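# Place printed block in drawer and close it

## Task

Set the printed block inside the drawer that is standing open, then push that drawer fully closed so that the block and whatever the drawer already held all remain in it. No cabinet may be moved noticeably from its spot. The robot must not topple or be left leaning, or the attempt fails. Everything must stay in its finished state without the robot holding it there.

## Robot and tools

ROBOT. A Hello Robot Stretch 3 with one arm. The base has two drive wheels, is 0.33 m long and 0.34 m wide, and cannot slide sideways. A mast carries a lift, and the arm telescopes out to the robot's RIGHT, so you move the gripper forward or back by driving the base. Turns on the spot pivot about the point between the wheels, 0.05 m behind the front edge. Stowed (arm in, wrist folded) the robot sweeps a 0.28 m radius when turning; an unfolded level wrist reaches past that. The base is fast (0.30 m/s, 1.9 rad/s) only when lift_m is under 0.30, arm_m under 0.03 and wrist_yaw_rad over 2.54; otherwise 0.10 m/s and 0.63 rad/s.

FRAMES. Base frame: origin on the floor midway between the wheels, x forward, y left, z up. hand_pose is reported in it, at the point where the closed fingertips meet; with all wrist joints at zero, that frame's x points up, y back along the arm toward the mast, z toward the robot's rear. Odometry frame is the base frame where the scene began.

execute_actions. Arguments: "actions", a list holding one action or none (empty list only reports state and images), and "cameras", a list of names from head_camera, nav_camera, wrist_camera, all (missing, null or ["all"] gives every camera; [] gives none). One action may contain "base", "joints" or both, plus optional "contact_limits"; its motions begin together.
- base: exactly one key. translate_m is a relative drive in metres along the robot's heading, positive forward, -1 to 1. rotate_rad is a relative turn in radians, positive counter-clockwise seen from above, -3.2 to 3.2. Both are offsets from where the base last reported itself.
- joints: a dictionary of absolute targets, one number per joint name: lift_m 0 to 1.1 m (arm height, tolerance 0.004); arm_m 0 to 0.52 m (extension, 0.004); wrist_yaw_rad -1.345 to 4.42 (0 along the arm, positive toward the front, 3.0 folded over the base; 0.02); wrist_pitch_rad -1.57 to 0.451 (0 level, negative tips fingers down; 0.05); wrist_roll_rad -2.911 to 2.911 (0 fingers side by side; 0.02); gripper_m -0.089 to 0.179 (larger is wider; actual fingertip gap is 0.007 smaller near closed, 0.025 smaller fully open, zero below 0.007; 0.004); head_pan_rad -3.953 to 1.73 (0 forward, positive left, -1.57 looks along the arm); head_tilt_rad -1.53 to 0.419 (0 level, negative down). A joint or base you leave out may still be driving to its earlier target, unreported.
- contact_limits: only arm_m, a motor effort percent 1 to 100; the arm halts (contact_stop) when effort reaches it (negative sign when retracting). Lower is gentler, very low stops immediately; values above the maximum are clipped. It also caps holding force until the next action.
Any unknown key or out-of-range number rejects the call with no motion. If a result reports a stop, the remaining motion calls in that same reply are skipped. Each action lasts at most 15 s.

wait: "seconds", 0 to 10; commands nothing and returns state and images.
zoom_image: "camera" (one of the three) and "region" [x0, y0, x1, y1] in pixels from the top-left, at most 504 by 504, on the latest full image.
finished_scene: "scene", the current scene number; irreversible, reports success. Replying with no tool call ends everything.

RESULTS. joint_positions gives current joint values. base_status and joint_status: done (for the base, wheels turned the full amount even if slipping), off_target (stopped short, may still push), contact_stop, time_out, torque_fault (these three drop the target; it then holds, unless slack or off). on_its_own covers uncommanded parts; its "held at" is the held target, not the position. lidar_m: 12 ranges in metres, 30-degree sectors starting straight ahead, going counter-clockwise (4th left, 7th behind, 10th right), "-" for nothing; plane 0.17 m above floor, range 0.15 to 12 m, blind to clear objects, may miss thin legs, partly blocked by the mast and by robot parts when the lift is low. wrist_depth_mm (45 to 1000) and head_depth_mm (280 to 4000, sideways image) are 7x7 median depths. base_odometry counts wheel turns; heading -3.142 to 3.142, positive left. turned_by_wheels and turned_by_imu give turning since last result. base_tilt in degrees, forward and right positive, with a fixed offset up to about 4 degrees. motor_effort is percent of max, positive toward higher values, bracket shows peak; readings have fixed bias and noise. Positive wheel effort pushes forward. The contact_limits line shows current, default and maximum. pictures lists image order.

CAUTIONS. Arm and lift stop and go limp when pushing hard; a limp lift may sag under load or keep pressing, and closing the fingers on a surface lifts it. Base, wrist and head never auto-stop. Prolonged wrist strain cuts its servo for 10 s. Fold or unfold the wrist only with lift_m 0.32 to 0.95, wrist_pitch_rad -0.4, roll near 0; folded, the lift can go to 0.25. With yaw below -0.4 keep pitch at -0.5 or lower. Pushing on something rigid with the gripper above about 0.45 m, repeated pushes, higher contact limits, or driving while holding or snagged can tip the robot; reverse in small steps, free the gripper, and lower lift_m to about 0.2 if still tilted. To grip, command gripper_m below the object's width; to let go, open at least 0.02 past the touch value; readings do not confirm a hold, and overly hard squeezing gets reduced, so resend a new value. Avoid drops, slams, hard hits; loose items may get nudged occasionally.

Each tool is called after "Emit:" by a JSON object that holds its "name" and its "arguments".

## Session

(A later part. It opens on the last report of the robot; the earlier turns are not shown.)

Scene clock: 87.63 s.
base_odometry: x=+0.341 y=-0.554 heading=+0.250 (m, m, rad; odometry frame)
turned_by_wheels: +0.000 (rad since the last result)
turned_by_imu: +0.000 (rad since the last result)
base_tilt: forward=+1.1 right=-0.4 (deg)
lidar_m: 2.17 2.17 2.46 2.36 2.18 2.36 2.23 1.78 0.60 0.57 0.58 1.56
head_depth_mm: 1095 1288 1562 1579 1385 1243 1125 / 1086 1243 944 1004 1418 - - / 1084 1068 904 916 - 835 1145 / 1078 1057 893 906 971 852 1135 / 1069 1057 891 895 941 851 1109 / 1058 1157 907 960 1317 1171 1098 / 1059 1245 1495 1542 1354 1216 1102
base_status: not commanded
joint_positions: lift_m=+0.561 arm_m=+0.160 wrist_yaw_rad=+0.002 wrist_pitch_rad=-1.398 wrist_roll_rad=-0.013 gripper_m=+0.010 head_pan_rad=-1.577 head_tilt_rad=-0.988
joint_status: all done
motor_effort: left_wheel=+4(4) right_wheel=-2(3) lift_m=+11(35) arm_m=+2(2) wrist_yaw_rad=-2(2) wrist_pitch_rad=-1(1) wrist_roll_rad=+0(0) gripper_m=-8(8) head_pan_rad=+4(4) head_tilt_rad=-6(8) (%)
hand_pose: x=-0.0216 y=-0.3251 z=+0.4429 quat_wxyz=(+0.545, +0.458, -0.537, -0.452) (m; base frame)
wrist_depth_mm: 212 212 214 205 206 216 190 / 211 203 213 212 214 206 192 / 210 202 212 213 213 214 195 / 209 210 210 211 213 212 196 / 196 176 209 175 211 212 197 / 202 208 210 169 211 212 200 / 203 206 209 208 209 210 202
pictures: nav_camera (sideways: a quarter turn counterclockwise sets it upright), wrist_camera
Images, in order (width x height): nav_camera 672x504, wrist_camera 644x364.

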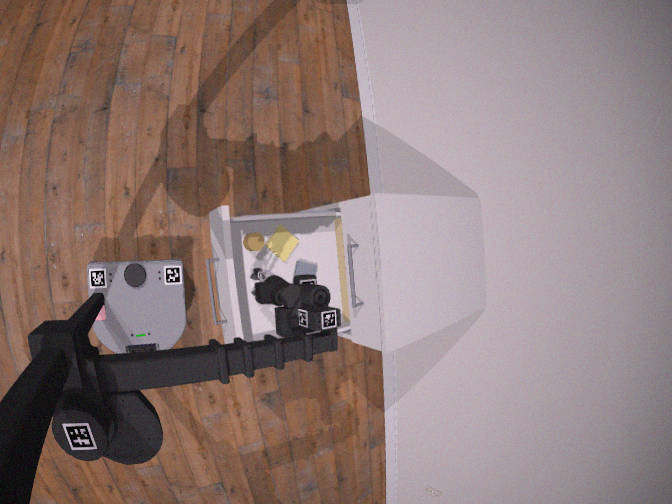

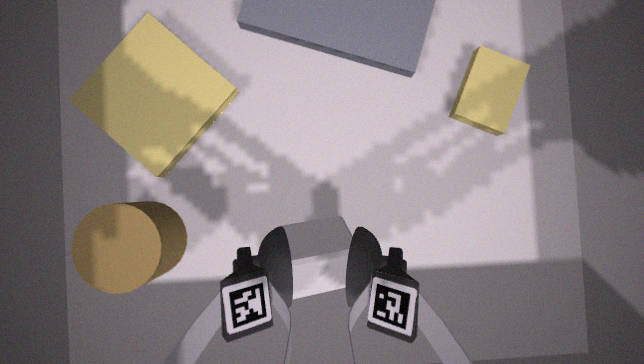

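Emit:
{"name": "execute_actions", "arguments": {"actions": [{"joints":{"gripper_m":0.07}}], "cameras": []}}

Emit:
{"name": "execute_actions", "arguments": {"actions": [{"joints":{"lift_m":0.68}}], "cameras": []}}

Emit:
{"name": "execute_actions", "arguments": {"actions": [{"joints":{"arm_m":0,"wrist_pitch_rad":-1.57,"gripper_m":0}}], "cameras": []}}

Emit:
{"name": "execute_actions", "arguments": {"actions": [{"joints":{"lift_m":0.55}}], "cameras": []}}

Emit:
{"name": "execute_actions", "arguments": {"actions": [{"joints":{"arm_m":0.25}}], "cameras": ["head_camera"]}}

Scene clock: 93.30 s.
base_odometry: x=+0.341 y=-0.554 heading=+0.250 (m, m, rad; odometry frame)
turned_by_wheels: +0.000 (rad since the last result)
turned_by_imu: +0.001 (rad since the last result)
base_tilt: forward=+1.1 right=-0.4 (deg)
lidar_m: 2.18 2.17 2.46 2.38 2.17 2.36 2.24 1.78 0.60 0.57 0.58 1.56
head_depth_mm: 1091 1292 1561 1569 1394 1246 1122 / 1088 1252 940 997 1408 - - / 1080 1074 896 915 - 828 1144 / 1076 1059 897 906 986 854 1138 / 1068 1054 894 897 938 855 1115 / 1063 1167 904 961 1315 1166 1105 / 1060 1239 1498 1541 1354 1210 1102
base_status: not commanded
joint_positions: lift_m=+0.561 arm_m=+0.160 wrist_yaw_rad=+0.002 wrist_pitch_rad=-1.398 wrist_roll_rad=-0.013 gripper_m=+0.070 head_pan_rad=-1.577 head_tilt_rad=-0.988
joint_status: all done
motor_effort: left_wheel=+4(4) right_wheel=-3(3) lift_m=+10(11) arm_m=+2(2) wrist_yaw_rad=-1(1) wrist_pitch_rad=-1(1) wrist_roll_rad=+0(0) gripper_m=+1(77) head_pan_rad=+3(3) head_tilt_rad=-7(6) (%)
hand_pose: x=-0.0216 y=-0.3251 z=+0.4429 quat_wxyz=(+0.545, +0.458, -0.537, -0.452) (m; base frame)
wrist_depth_mm: 213 213 213 203 205 216 190 / 211 202 213 214 214 205 192 / 209 202 211 212 214 214 194 / 209 209 211 211 212 213 195 / 196 175 210 211 211 212 199 / 202 208 210 182 - 210 200 / 204 207 208 209 209 210 203
pictures: none
No camera images: the call's "cameras" was empty. Leave "cameras" out to get every camera's image.

Scene clock: 95.23 s.
base_odometry: x=+0.341 y=-0.554 heading=+0.250 (m, m, rad; odometry frame)
turned_by_wheels: +0.000 (rad since the last result)
turned_by_imu: +0.000 (rad since the last result)
base_tilt: forward=+1.1 right=-0.4 (deg)
lidar_m: 2.17 2.17 2.46 2.38 2.17 2.37 2.24 1.79 0.60 0.57 0.58 1.56
head_depth_mm: 1096 1286 1562 1568 1407 1258 - / 1085 1244 944 887 - 852 - / 1079 1066 902 847 925 833 1145 / 1075 1064 895 870 941 850 1139 / 1065 1053 888 893 942 853 1106 / 1061 1156 902 962 1315 1168 1101 / 1052 1236 1503 1540 1370 1216 1103
base_status: not commanded
joint_positions: lift_m=+0.679 arm_m=+0.160 wrist_yaw_rad=+0.002 wrist_pitch_rad=-1.398 wrist_roll_rad=-0.013 gripper_m=+0.070 head_pan_rad=-1.577 head_tilt_rad=-0.988
joint_status: all done
motor_effort: left_wheel=+4(4) right_wheel=-3(3) lift_m=+38(38) arm_m=+2(2) wrist_yaw_rad=-2(2) wrist_pitch_rad=-1(1) wrist_roll_rad=+0(0) gripper_m=+1(1) head_pan_rad=+4(3) head_tilt_rad=-7(7) (%)
hand_pose: x=-0.0216 y=-0.3251 z=+0.5614 quat_wxyz=(+0.545, +0.458, -0.537, -0.452) (m; base frame)
wrist_depth_mm: 711 333 330 330 331 320 717 / 706 328 330 321 332 328 716 / 701 318 317 329 330 332 706 / 706 320 326 330 327 317 710 / 690 293 318 324 329 322 693 / 675 306 323 323 - 303 714 / 689 266 248 254 232 236 246
pictures: none
No camera images: the call's "cameras" was empty. Leave "cameras" out to get every camera's image.

Scene clock: 97.67 s.
base_odometry: x=+0.341 y=-0.554 heading=+0.250 (m, m, rad; odometry frame)
turned_by_wheels: +0.000 (rad since the last result)
turned_by_imu: +0.001 (rad since the last result)
base_tilt: forward=+1.1 right=-0.4 (deg)
lidar_m: 2.18 2.17 2.47 2.37 2.18 2.36 2.23 1.79 0.60 0.57 0.58 1.56
head_depth_mm: 1095 1288 1569 1567 1387 1281 - / 1094 1247 945 998 1317 - - / 1078 1067 899 916 957 - - / 1077 1064 896 901 950 891 - / 1072 1058 889 894 940 854 1115 / 1066 1158 908 964 1318 1167 1107 / 1061 1243 1483 1539 1361 1222 1099
base_status: not commanded
joint_positions: lift_m=+0.679 arm_m=+0.001 wrist_yaw_rad=+0.002 wrist_pitch_rad=-1.554 wrist_roll_rad=-0.013 gripper_m=+0.000 head_pan_rad=-1.577 head_tilt_rad=-0.988
joint_status: all done
joint sent to its limit — the command would take arm_m past its lower limit and wrist_pitch_rad past its lower limit, so those joints were sent only as far as their limits.
motor_effort: left_wheel=+4(4) right_wheel=-3(3) lift_m=+38(38) arm_m=-2(3) wrist_yaw_rad=-2(1) wrist_pitch_rad=-2(1) wrist_roll_rad=+0(0) gripper_m=-2(78) head_pan_rad=+3(3) head_tilt_rad=-6(7) (%)
hand_pose: x=-0.0217 y=-0.1265 z=+0.5614 quat_wxyz=(+0.508, +0.499, -0.500, -0.493) (m; base frame)
wrist_depth_mm: 671 286 304 304 303 303 659 / 436 210 210 209 210 224 674 / 691 684 688 690 691 683 688 / 694 692 705 - 703 702 714 / 702 710 711 - - 724 727 / 726 726 739 - - 756 740 / 741 733 755 742 749 766 749
pictures: none
No camera images: the call's "cameras" was empty. Leave "cameras" out to get every camera's image.

Scene clock: 99.67 s.
base_odometry: x=+0.341 y=-0.554 heading=+0.250 (m, m, rad; odometry frame)
turned_by_wheels: +0.000 (rad since the last result)
turned_by_imu: +0.001 (rad since the last result)
base_tilt: forward=+1.1 right=-0.3 (deg)
lidar_m: 2.18 2.17 2.46 2.37 2.17 2.36 2.24 1.78 0.60 0.57 0.58 1.56
head_depth_mm: 1090 1285 1551 1589 1390 1238 1124 / 1087 1244 941 997 1320 872 - / 1080 1065 897 917 960 873 - / 1076 1063 897 908 957 865 - / 1069 1056 889 898 947 850 1112 / 1057 1157 907 957 1321 1168 1103 / 1059 1239 1493 1548 1357 1219 1099
base_status: not commanded
joint_positions: lift_m=+0.551 arm_m=+0.001 wrist_yaw_rad=+0.002 wrist_pitch_rad=-1.554 wrist_roll_rad=-0.013 gripper_m=+0.000 head_pan_rad=-1.577 head_tilt_rad=-0.988
joint_status: all done
motor_effort: left_wheel=+4(4) right_wheel=-3(3) lift_m=+11(36) arm_m=-2(2) wrist_yaw_rad=-2(1) wrist_pitch_rad=-2(2) wrist_roll_rad=+0(0) gripper_m=-2(2) head_pan_rad=+4(3) head_tilt_rad=-7(7) (%)
hand_pose: x=-0.0217 y=-0.1265 z=+0.4328 quat_wxyz=(+0.508, +0.499, -0.500, -0.493) (m; base frame)
wrist_depth_mm: 96 95 99 104 108 113 118 / 155 157 175 189 207 193 561 / 563 564 561 150 568 568 572 / 580 577 575 - - 582 587 / 581 589 591 - - 596 588 / 597 603 597 - - 612 608 / 619 607 620 - - 623 619
pictures: none
No camera images: the call's "cameras" was empty. Leave "cameras" out to get every camera's image.

Scene clock: 102.73 s.
base_odometry: x=+0.341 y=-0.554 heading=+0.250 (m, m, rad; odometry frame)
turned_by_wheels: +0.000 (rad since the last result)
turned_by_imu: +0.001 (rad since the last result)
base_tilt: forward=+1.1 right=-0.3 (deg)
lidar_m: 2.17 2.17 2.46 2.38 2.17 2.37 2.24 1.78 0.60 0.57 0.58 1.55
head_depth_mm: 1097 1285 1562 1575 1390 1239 1122 / 1091 1252 946 1495 1365 1257 - / 1082 1066 902 848 914 1233 1148 / 1078 1059 898 873 1001 1232 1143 / 1072 1049 891 897 979 1224 1102 / 1066 1155 908 980 1300 1222 1102 / 1063 1237 1505 1547 1367 1219 1103
base_status: not commanded
joint_positions: lift_m=+0.551 arm_m=+0.250 wrist_yaw_rad=+0.002 wrist_pitch_rad=-1.560 wrist_roll_rad=-0.013 gripper_m=+0.000 head_pan_rad=-1.577 head_tilt_rad=-0.988
joint_status: all done
motor_effort: left_wheel=+4(4) right_wheel=-3(4) lift_m=+11(11) arm_m=+4(8) wrist_yaw_rad=-1(2) wrist_pitch_rad=+0(3) wrist_roll_rad=+0(0) gripper_m=-3(3) head_pan_rad=+4(3) head_tilt_rad=-7(6) (%)
hand_pose: x=-0.0217 y=-0.3733 z=+0.4329 quat_wxyz=(+0.506, +0.501, -0.499, -0.494) (m; base frame)
wrist_depth_mm: 182 182 183 183 184 184 183 / 186 186 186 186 187 187 179 / 88 88 88 88 88 88 89 / 585 562 579 580 571 588 575 / 587 580 576 152 588 596 604 / 603 604 608 - 606 608 616 / 622 602 617 - - 625 625
pictures: head_camera (sideways: a quarter turn clockwise sets it upright)
Images, in order (width x height): head_camera 896x504.

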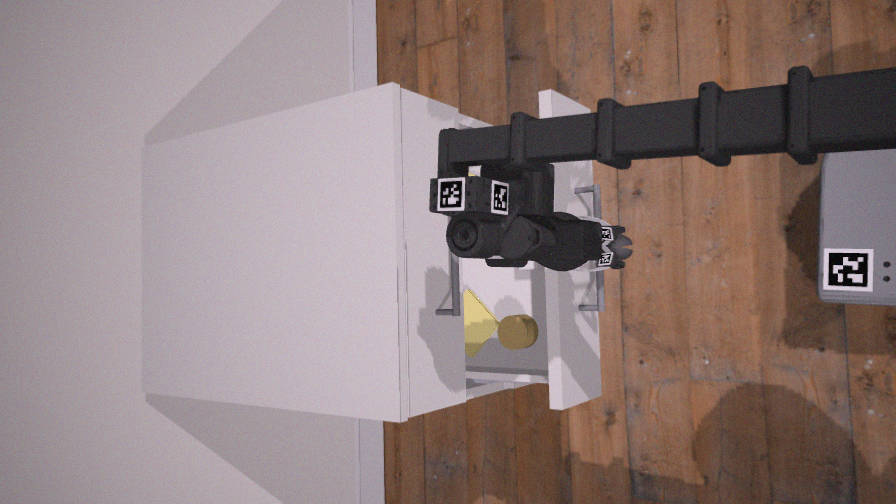

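Emit:
{"name": "execute_actions", "arguments": {"actions": [{"joints":{"arm_m":0.05,"lift_m":0.47}}], "cameras": []}}

Emit:
{"name": "execute_actions", "arguments": {"actions": [{"joints":{"wrist_pitch_rad":-0.9}}], "cameras": []}}

Emit:
{"name": "execute_actions", "arguments": {"actions": [{"joints":{"arm_m":0.3},"contact_limits":{"arm_m":15}}], "cameras": []}}

Emit:
{"name": "execute_actions", "arguments": {"actions": [{"joints":{"arm_m":0.1}}]}}

Scene clock: 108.63 s.
base_odometry: x=+0.341 y=-0.554 heading=+0.250 (m, m, rad; odometry frame)
turned_by_wheels: +0.000 (rad since the last result)
turned_by_imu: +0.001 (rad since the last result)
base_tilt: forward=+1.1 right=-0.3 (deg)
lidar_m: 2.17 2.17 2.46 2.38 2.17 2.37 2.23 1.79 0.60 0.57 0.58 1.55
head_depth_mm: 1091 1291 1566 1578 1391 1241 1125 / 1091 1241 944 998 1337 1252 1124 / 1073 1067 899 919 1002 1279 - / 1068 1063 897 905 971 1261 - / 1067 1056 887 895 984 1222 1107 / 1065 1163 907 977 1297 1223 1106 / 1062 1238 1496 1547 1360 1217 1100
base_status: not commanded
joint_positions: lift_m=+0.471 arm_m=+0.050 wrist_yaw_rad=+0.002 wrist_pitch_rad=-1.559 wrist_roll_rad=-0.013 gripper_m=+0.000 head_pan_rad=-1.577 head_tilt_rad=-0.988
joint_status: all done
motor_effort: left_wheel=+4(4) right_wheel=-3(3) lift_m=+10(11) arm_m=-2(1) wrist_yaw_rad=-1(1) wrist_pitch_rad=+0(0) wrist_roll_rad=+0(0) gripper_m=-2(3) head_pan_rad=+4(3) head_tilt_rad=-6(6) (%)
hand_pose: x=-0.0217 y=-0.1741 z=+0.3529 quat_wxyz=(+0.507, +0.501, -0.499, -0.494) (m; base frame)
wrist_depth_mm: 470 471 470 472 478 467 475 / 480 484 479 477 478 484 482 / 485 487 489 490 491 492 498 / 497 497 498 495 504 508 508 / 507 510 509 - - 517 515 / 520 516 524 - - 522 525 / 534 532 529 - - 542 538
pictures: none
No camera images: the call's "cameras" was empty. Leave "cameras" out to get every camera's image.

Scene clock: 109.80 s.
base_odometry: x=+0.341 y=-0.554 heading=+0.250 (m, m, rad; odometry frame)
turned_by_wheels: +0.000 (rad since the last result)
turned_by_imu: +0.000 (rad since the last result)
base_tilt: forward=+1.1 right=-0.3 (deg)
lidar_m: 2.18 2.17 2.46 2.38 2.17 2.36 2.23 1.78 0.60 0.57 0.58 1.56
head_depth_mm: 1093 1287 1564 1581 1389 1240 1125 / 1086 1248 946 995 1339 1253 1113 / 1075 1068 898 914 1001 1279 - / 1073 1059 893 906 967 - 1139 / 1072 1060 893 898 985 1225 1111 / 1064 1155 905 980 1300 1213 1106 / 1057 1241 1498 1546 1353 1216 1106
base_status: not commanded
joint_positions: lift_m=+0.471 arm_m=+0.050 wrist_yaw_rad=+0.002 wrist_pitch_rad=-0.913 wrist_roll_rad=-0.013 gripper_m=+0.000 head_pan_rad=-1.577 head_tilt_rad=-0.988
joint_status: all done
motor_effort: left_wheel=+4(3) right_wheel=-3(3) lift_m=+10(11) arm_m=-1(2) wrist_yaw_rad=-1(1) wrist_pitch_rad=+4(4) wrist_roll_rad=+0(0) gripper_m=-2(2) head_pan_rad=+3(4) head_tilt_rad=-6(7) (%)
hand_pose: x=-0.0214 y=-0.3327 z=+0.3919 quat_wxyz=(+0.639, +0.314, -0.630, -0.310) (m; base frame)
wrist_depth_mm: 141 143 145 147 151 154 156 / 165 164 172 175 175 177 188 / 198 203 210 215 221 225 680 / 615 617 542 602 608 626 628 / 559 569 559 578 568 561 575 / 520 523 519 - 516 526 532 / 485 486 481 476 487 491 487
pictures: none
No camera images: the call's "cameras" was empty. Leave "cameras" out to get every camera's image.

Scene clock: 113.40 s.
base_odometry: x=+0.341 y=-0.554 heading=+0.250 (m, m, rad; odometry frame)
turned_by_wheels: +0.000 (rad since the last result)
turned_by_imu: -0.002 (rad since the last result)
base_tilt: forward=+1.2 right=-0.3 (deg)
lidar_m: 2.18 2.17 2.46 2.42 2.17 2.37 2.24 1.79 0.62 0.58 0.60 1.55
head_depth_mm: 1095 1300 1567 1581 1393 1241 1120 / 1089 1253 942 1487 1388 1250 1119 / 1084 1062 894 878 1313 1234 1145 / 1076 1062 893 872 1306 1223 1142 / 1072 1052 887 923 1272 1222 1110 / 1065 1147 904 998 1343 1225 1104 / 1061 1236 1508 1548 1352 1221 1099
base_status: not commanded
joint_positions: lift_m=+0.471 arm_m=+0.299 wrist_yaw_rad=+0.005 wrist_pitch_rad=-0.957 wrist_roll_rad=-0.014 gripper_m=+0.000 head_pan_rad=-1.576 head_tilt_rad=-0.989
joint_status: all done
motor_effort: left_wheel=+1(7) right_wheel=-1(7) lift_m=+11(10) arm_m=+9(17) wrist_yaw_rad=-3(7) wrist_pitch_rad=+17(23) wrist_roll_rad=+1(4) gripper_m=-2(4) head_pan_rad=+3(3) head_tilt_rad=-7(7) (%)
contact_limits: arm_m 15 (drawing in: default 16, maximum 26; extending or still: default 22, maximum 36)
hand_pose: x=-0.0210 y=-0.5718 z=+0.3861 quat_wxyz=(+0.633, +0.330, -0.622, -0.322) (m; base frame)
wrist_depth_mm: - 57 58 59 60 61 62 / - 68 69 71 72 74 75 / - 83 85 88 90 93 95 / 106 108 112 116 120 123 130 / 127 155 161 158 176 160 203 / 195 107 108 108 110 501 524 / 475 484 475 483 482 485 478
pictures: none
No camera images: the call's "cameras" was empty. Leave "cameras" out to get every camera's image.

Scene clock: 116.10 s.
base_odometry: x=+0.341 y=-0.554 heading=+0.250 (m, m, rad; odometry frame)
turned_by_wheels: +0.000 (rad since the last result)
turned_by_imu: +0.001 (rad since the last result)
base_tilt: forward=+1.1 right=-0.4 (deg)
lidar_m: 2.18 2.16 2.45 2.41 2.18 2.37 2.23 1.79 0.62 0.58 0.60 1.55
head_depth_mm: 1097 1286 1573 1577 1384 1230 1113 / 1087 1261 942 1484 1385 1240 1119 / 1080 1061 901 947 1278 - 1142 / 1077 1061 894 904 1224 1194 1137 / 1070 1054 890 924 1270 1229 1113 / 1068 1148 906 993 1345 1218 1111 / 1062 1242 1498 1532 1358 1219 1102
base_status: not commanded
joint_positions: lift_m=+0.471 arm_m=+0.100 wrist_yaw_rad=+0.002 wrist_pitch_rad=-0.913 wrist_roll_rad=-0.014 gripper_m=+0.000 head_pan_rad=-1.576 head_tilt_rad=-0.989
joint_status: all done
motor_effort: left_wheel=+2(2) right_wheel=-2(2) lift_m=+11(11) arm_m=-2(10) wrist_yaw_rad=-2(4) wrist_pitch_rad=+4(17) wrist_roll_rad=+1(1) gripper_m=-2(2) head_pan_rad=+3(4) head_tilt_rad=-6(7) (%)
hand_pose: x=-0.0213 y=-0.3829 z=+0.3920 quat_wxyz=(+0.640, +0.315, -0.629, -0.309) (m; base frame)
wrist_depth_mm: 792 258 264 268 272 277 852 / 744 305 309 315 323 353 769 / 669 408 379 386 396 668 686 / 615 604 475 491 514 617 622 / 566 570 573 577 580 574 572 / 518 522 519 - 525 527 532 / 483 485 481 478 487 488 487
pictures: head_camera (sideways: a quarter turn clockwise sets it upright), nav_camera (sideways: a quarter turn counterclockwise sets it upright), wrist_camera
Images, in order (width x height): head_camera 896x504, nav_camera 672x504, wrist_camera 644x364.

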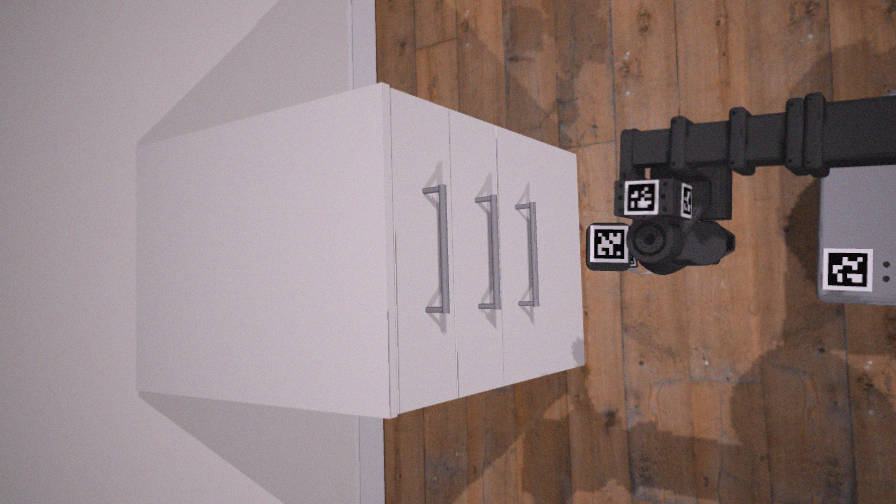

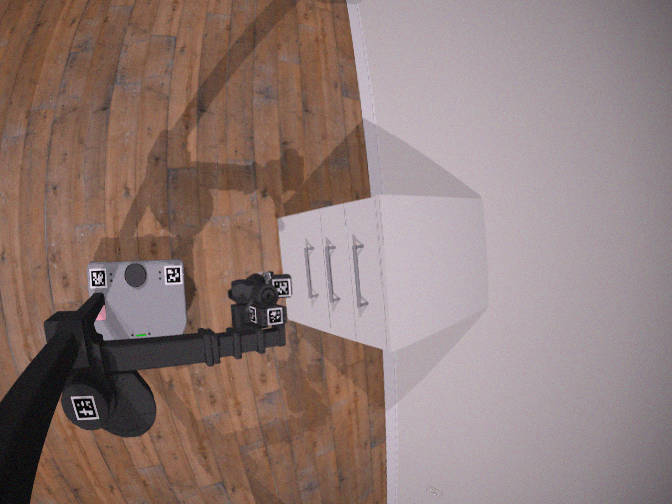

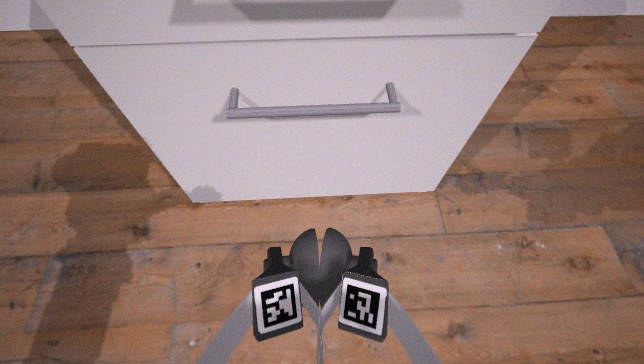

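Emit:
{"name": "finished_scene", "arguments": {"scene": 1}}

The scene is finished: the task was done.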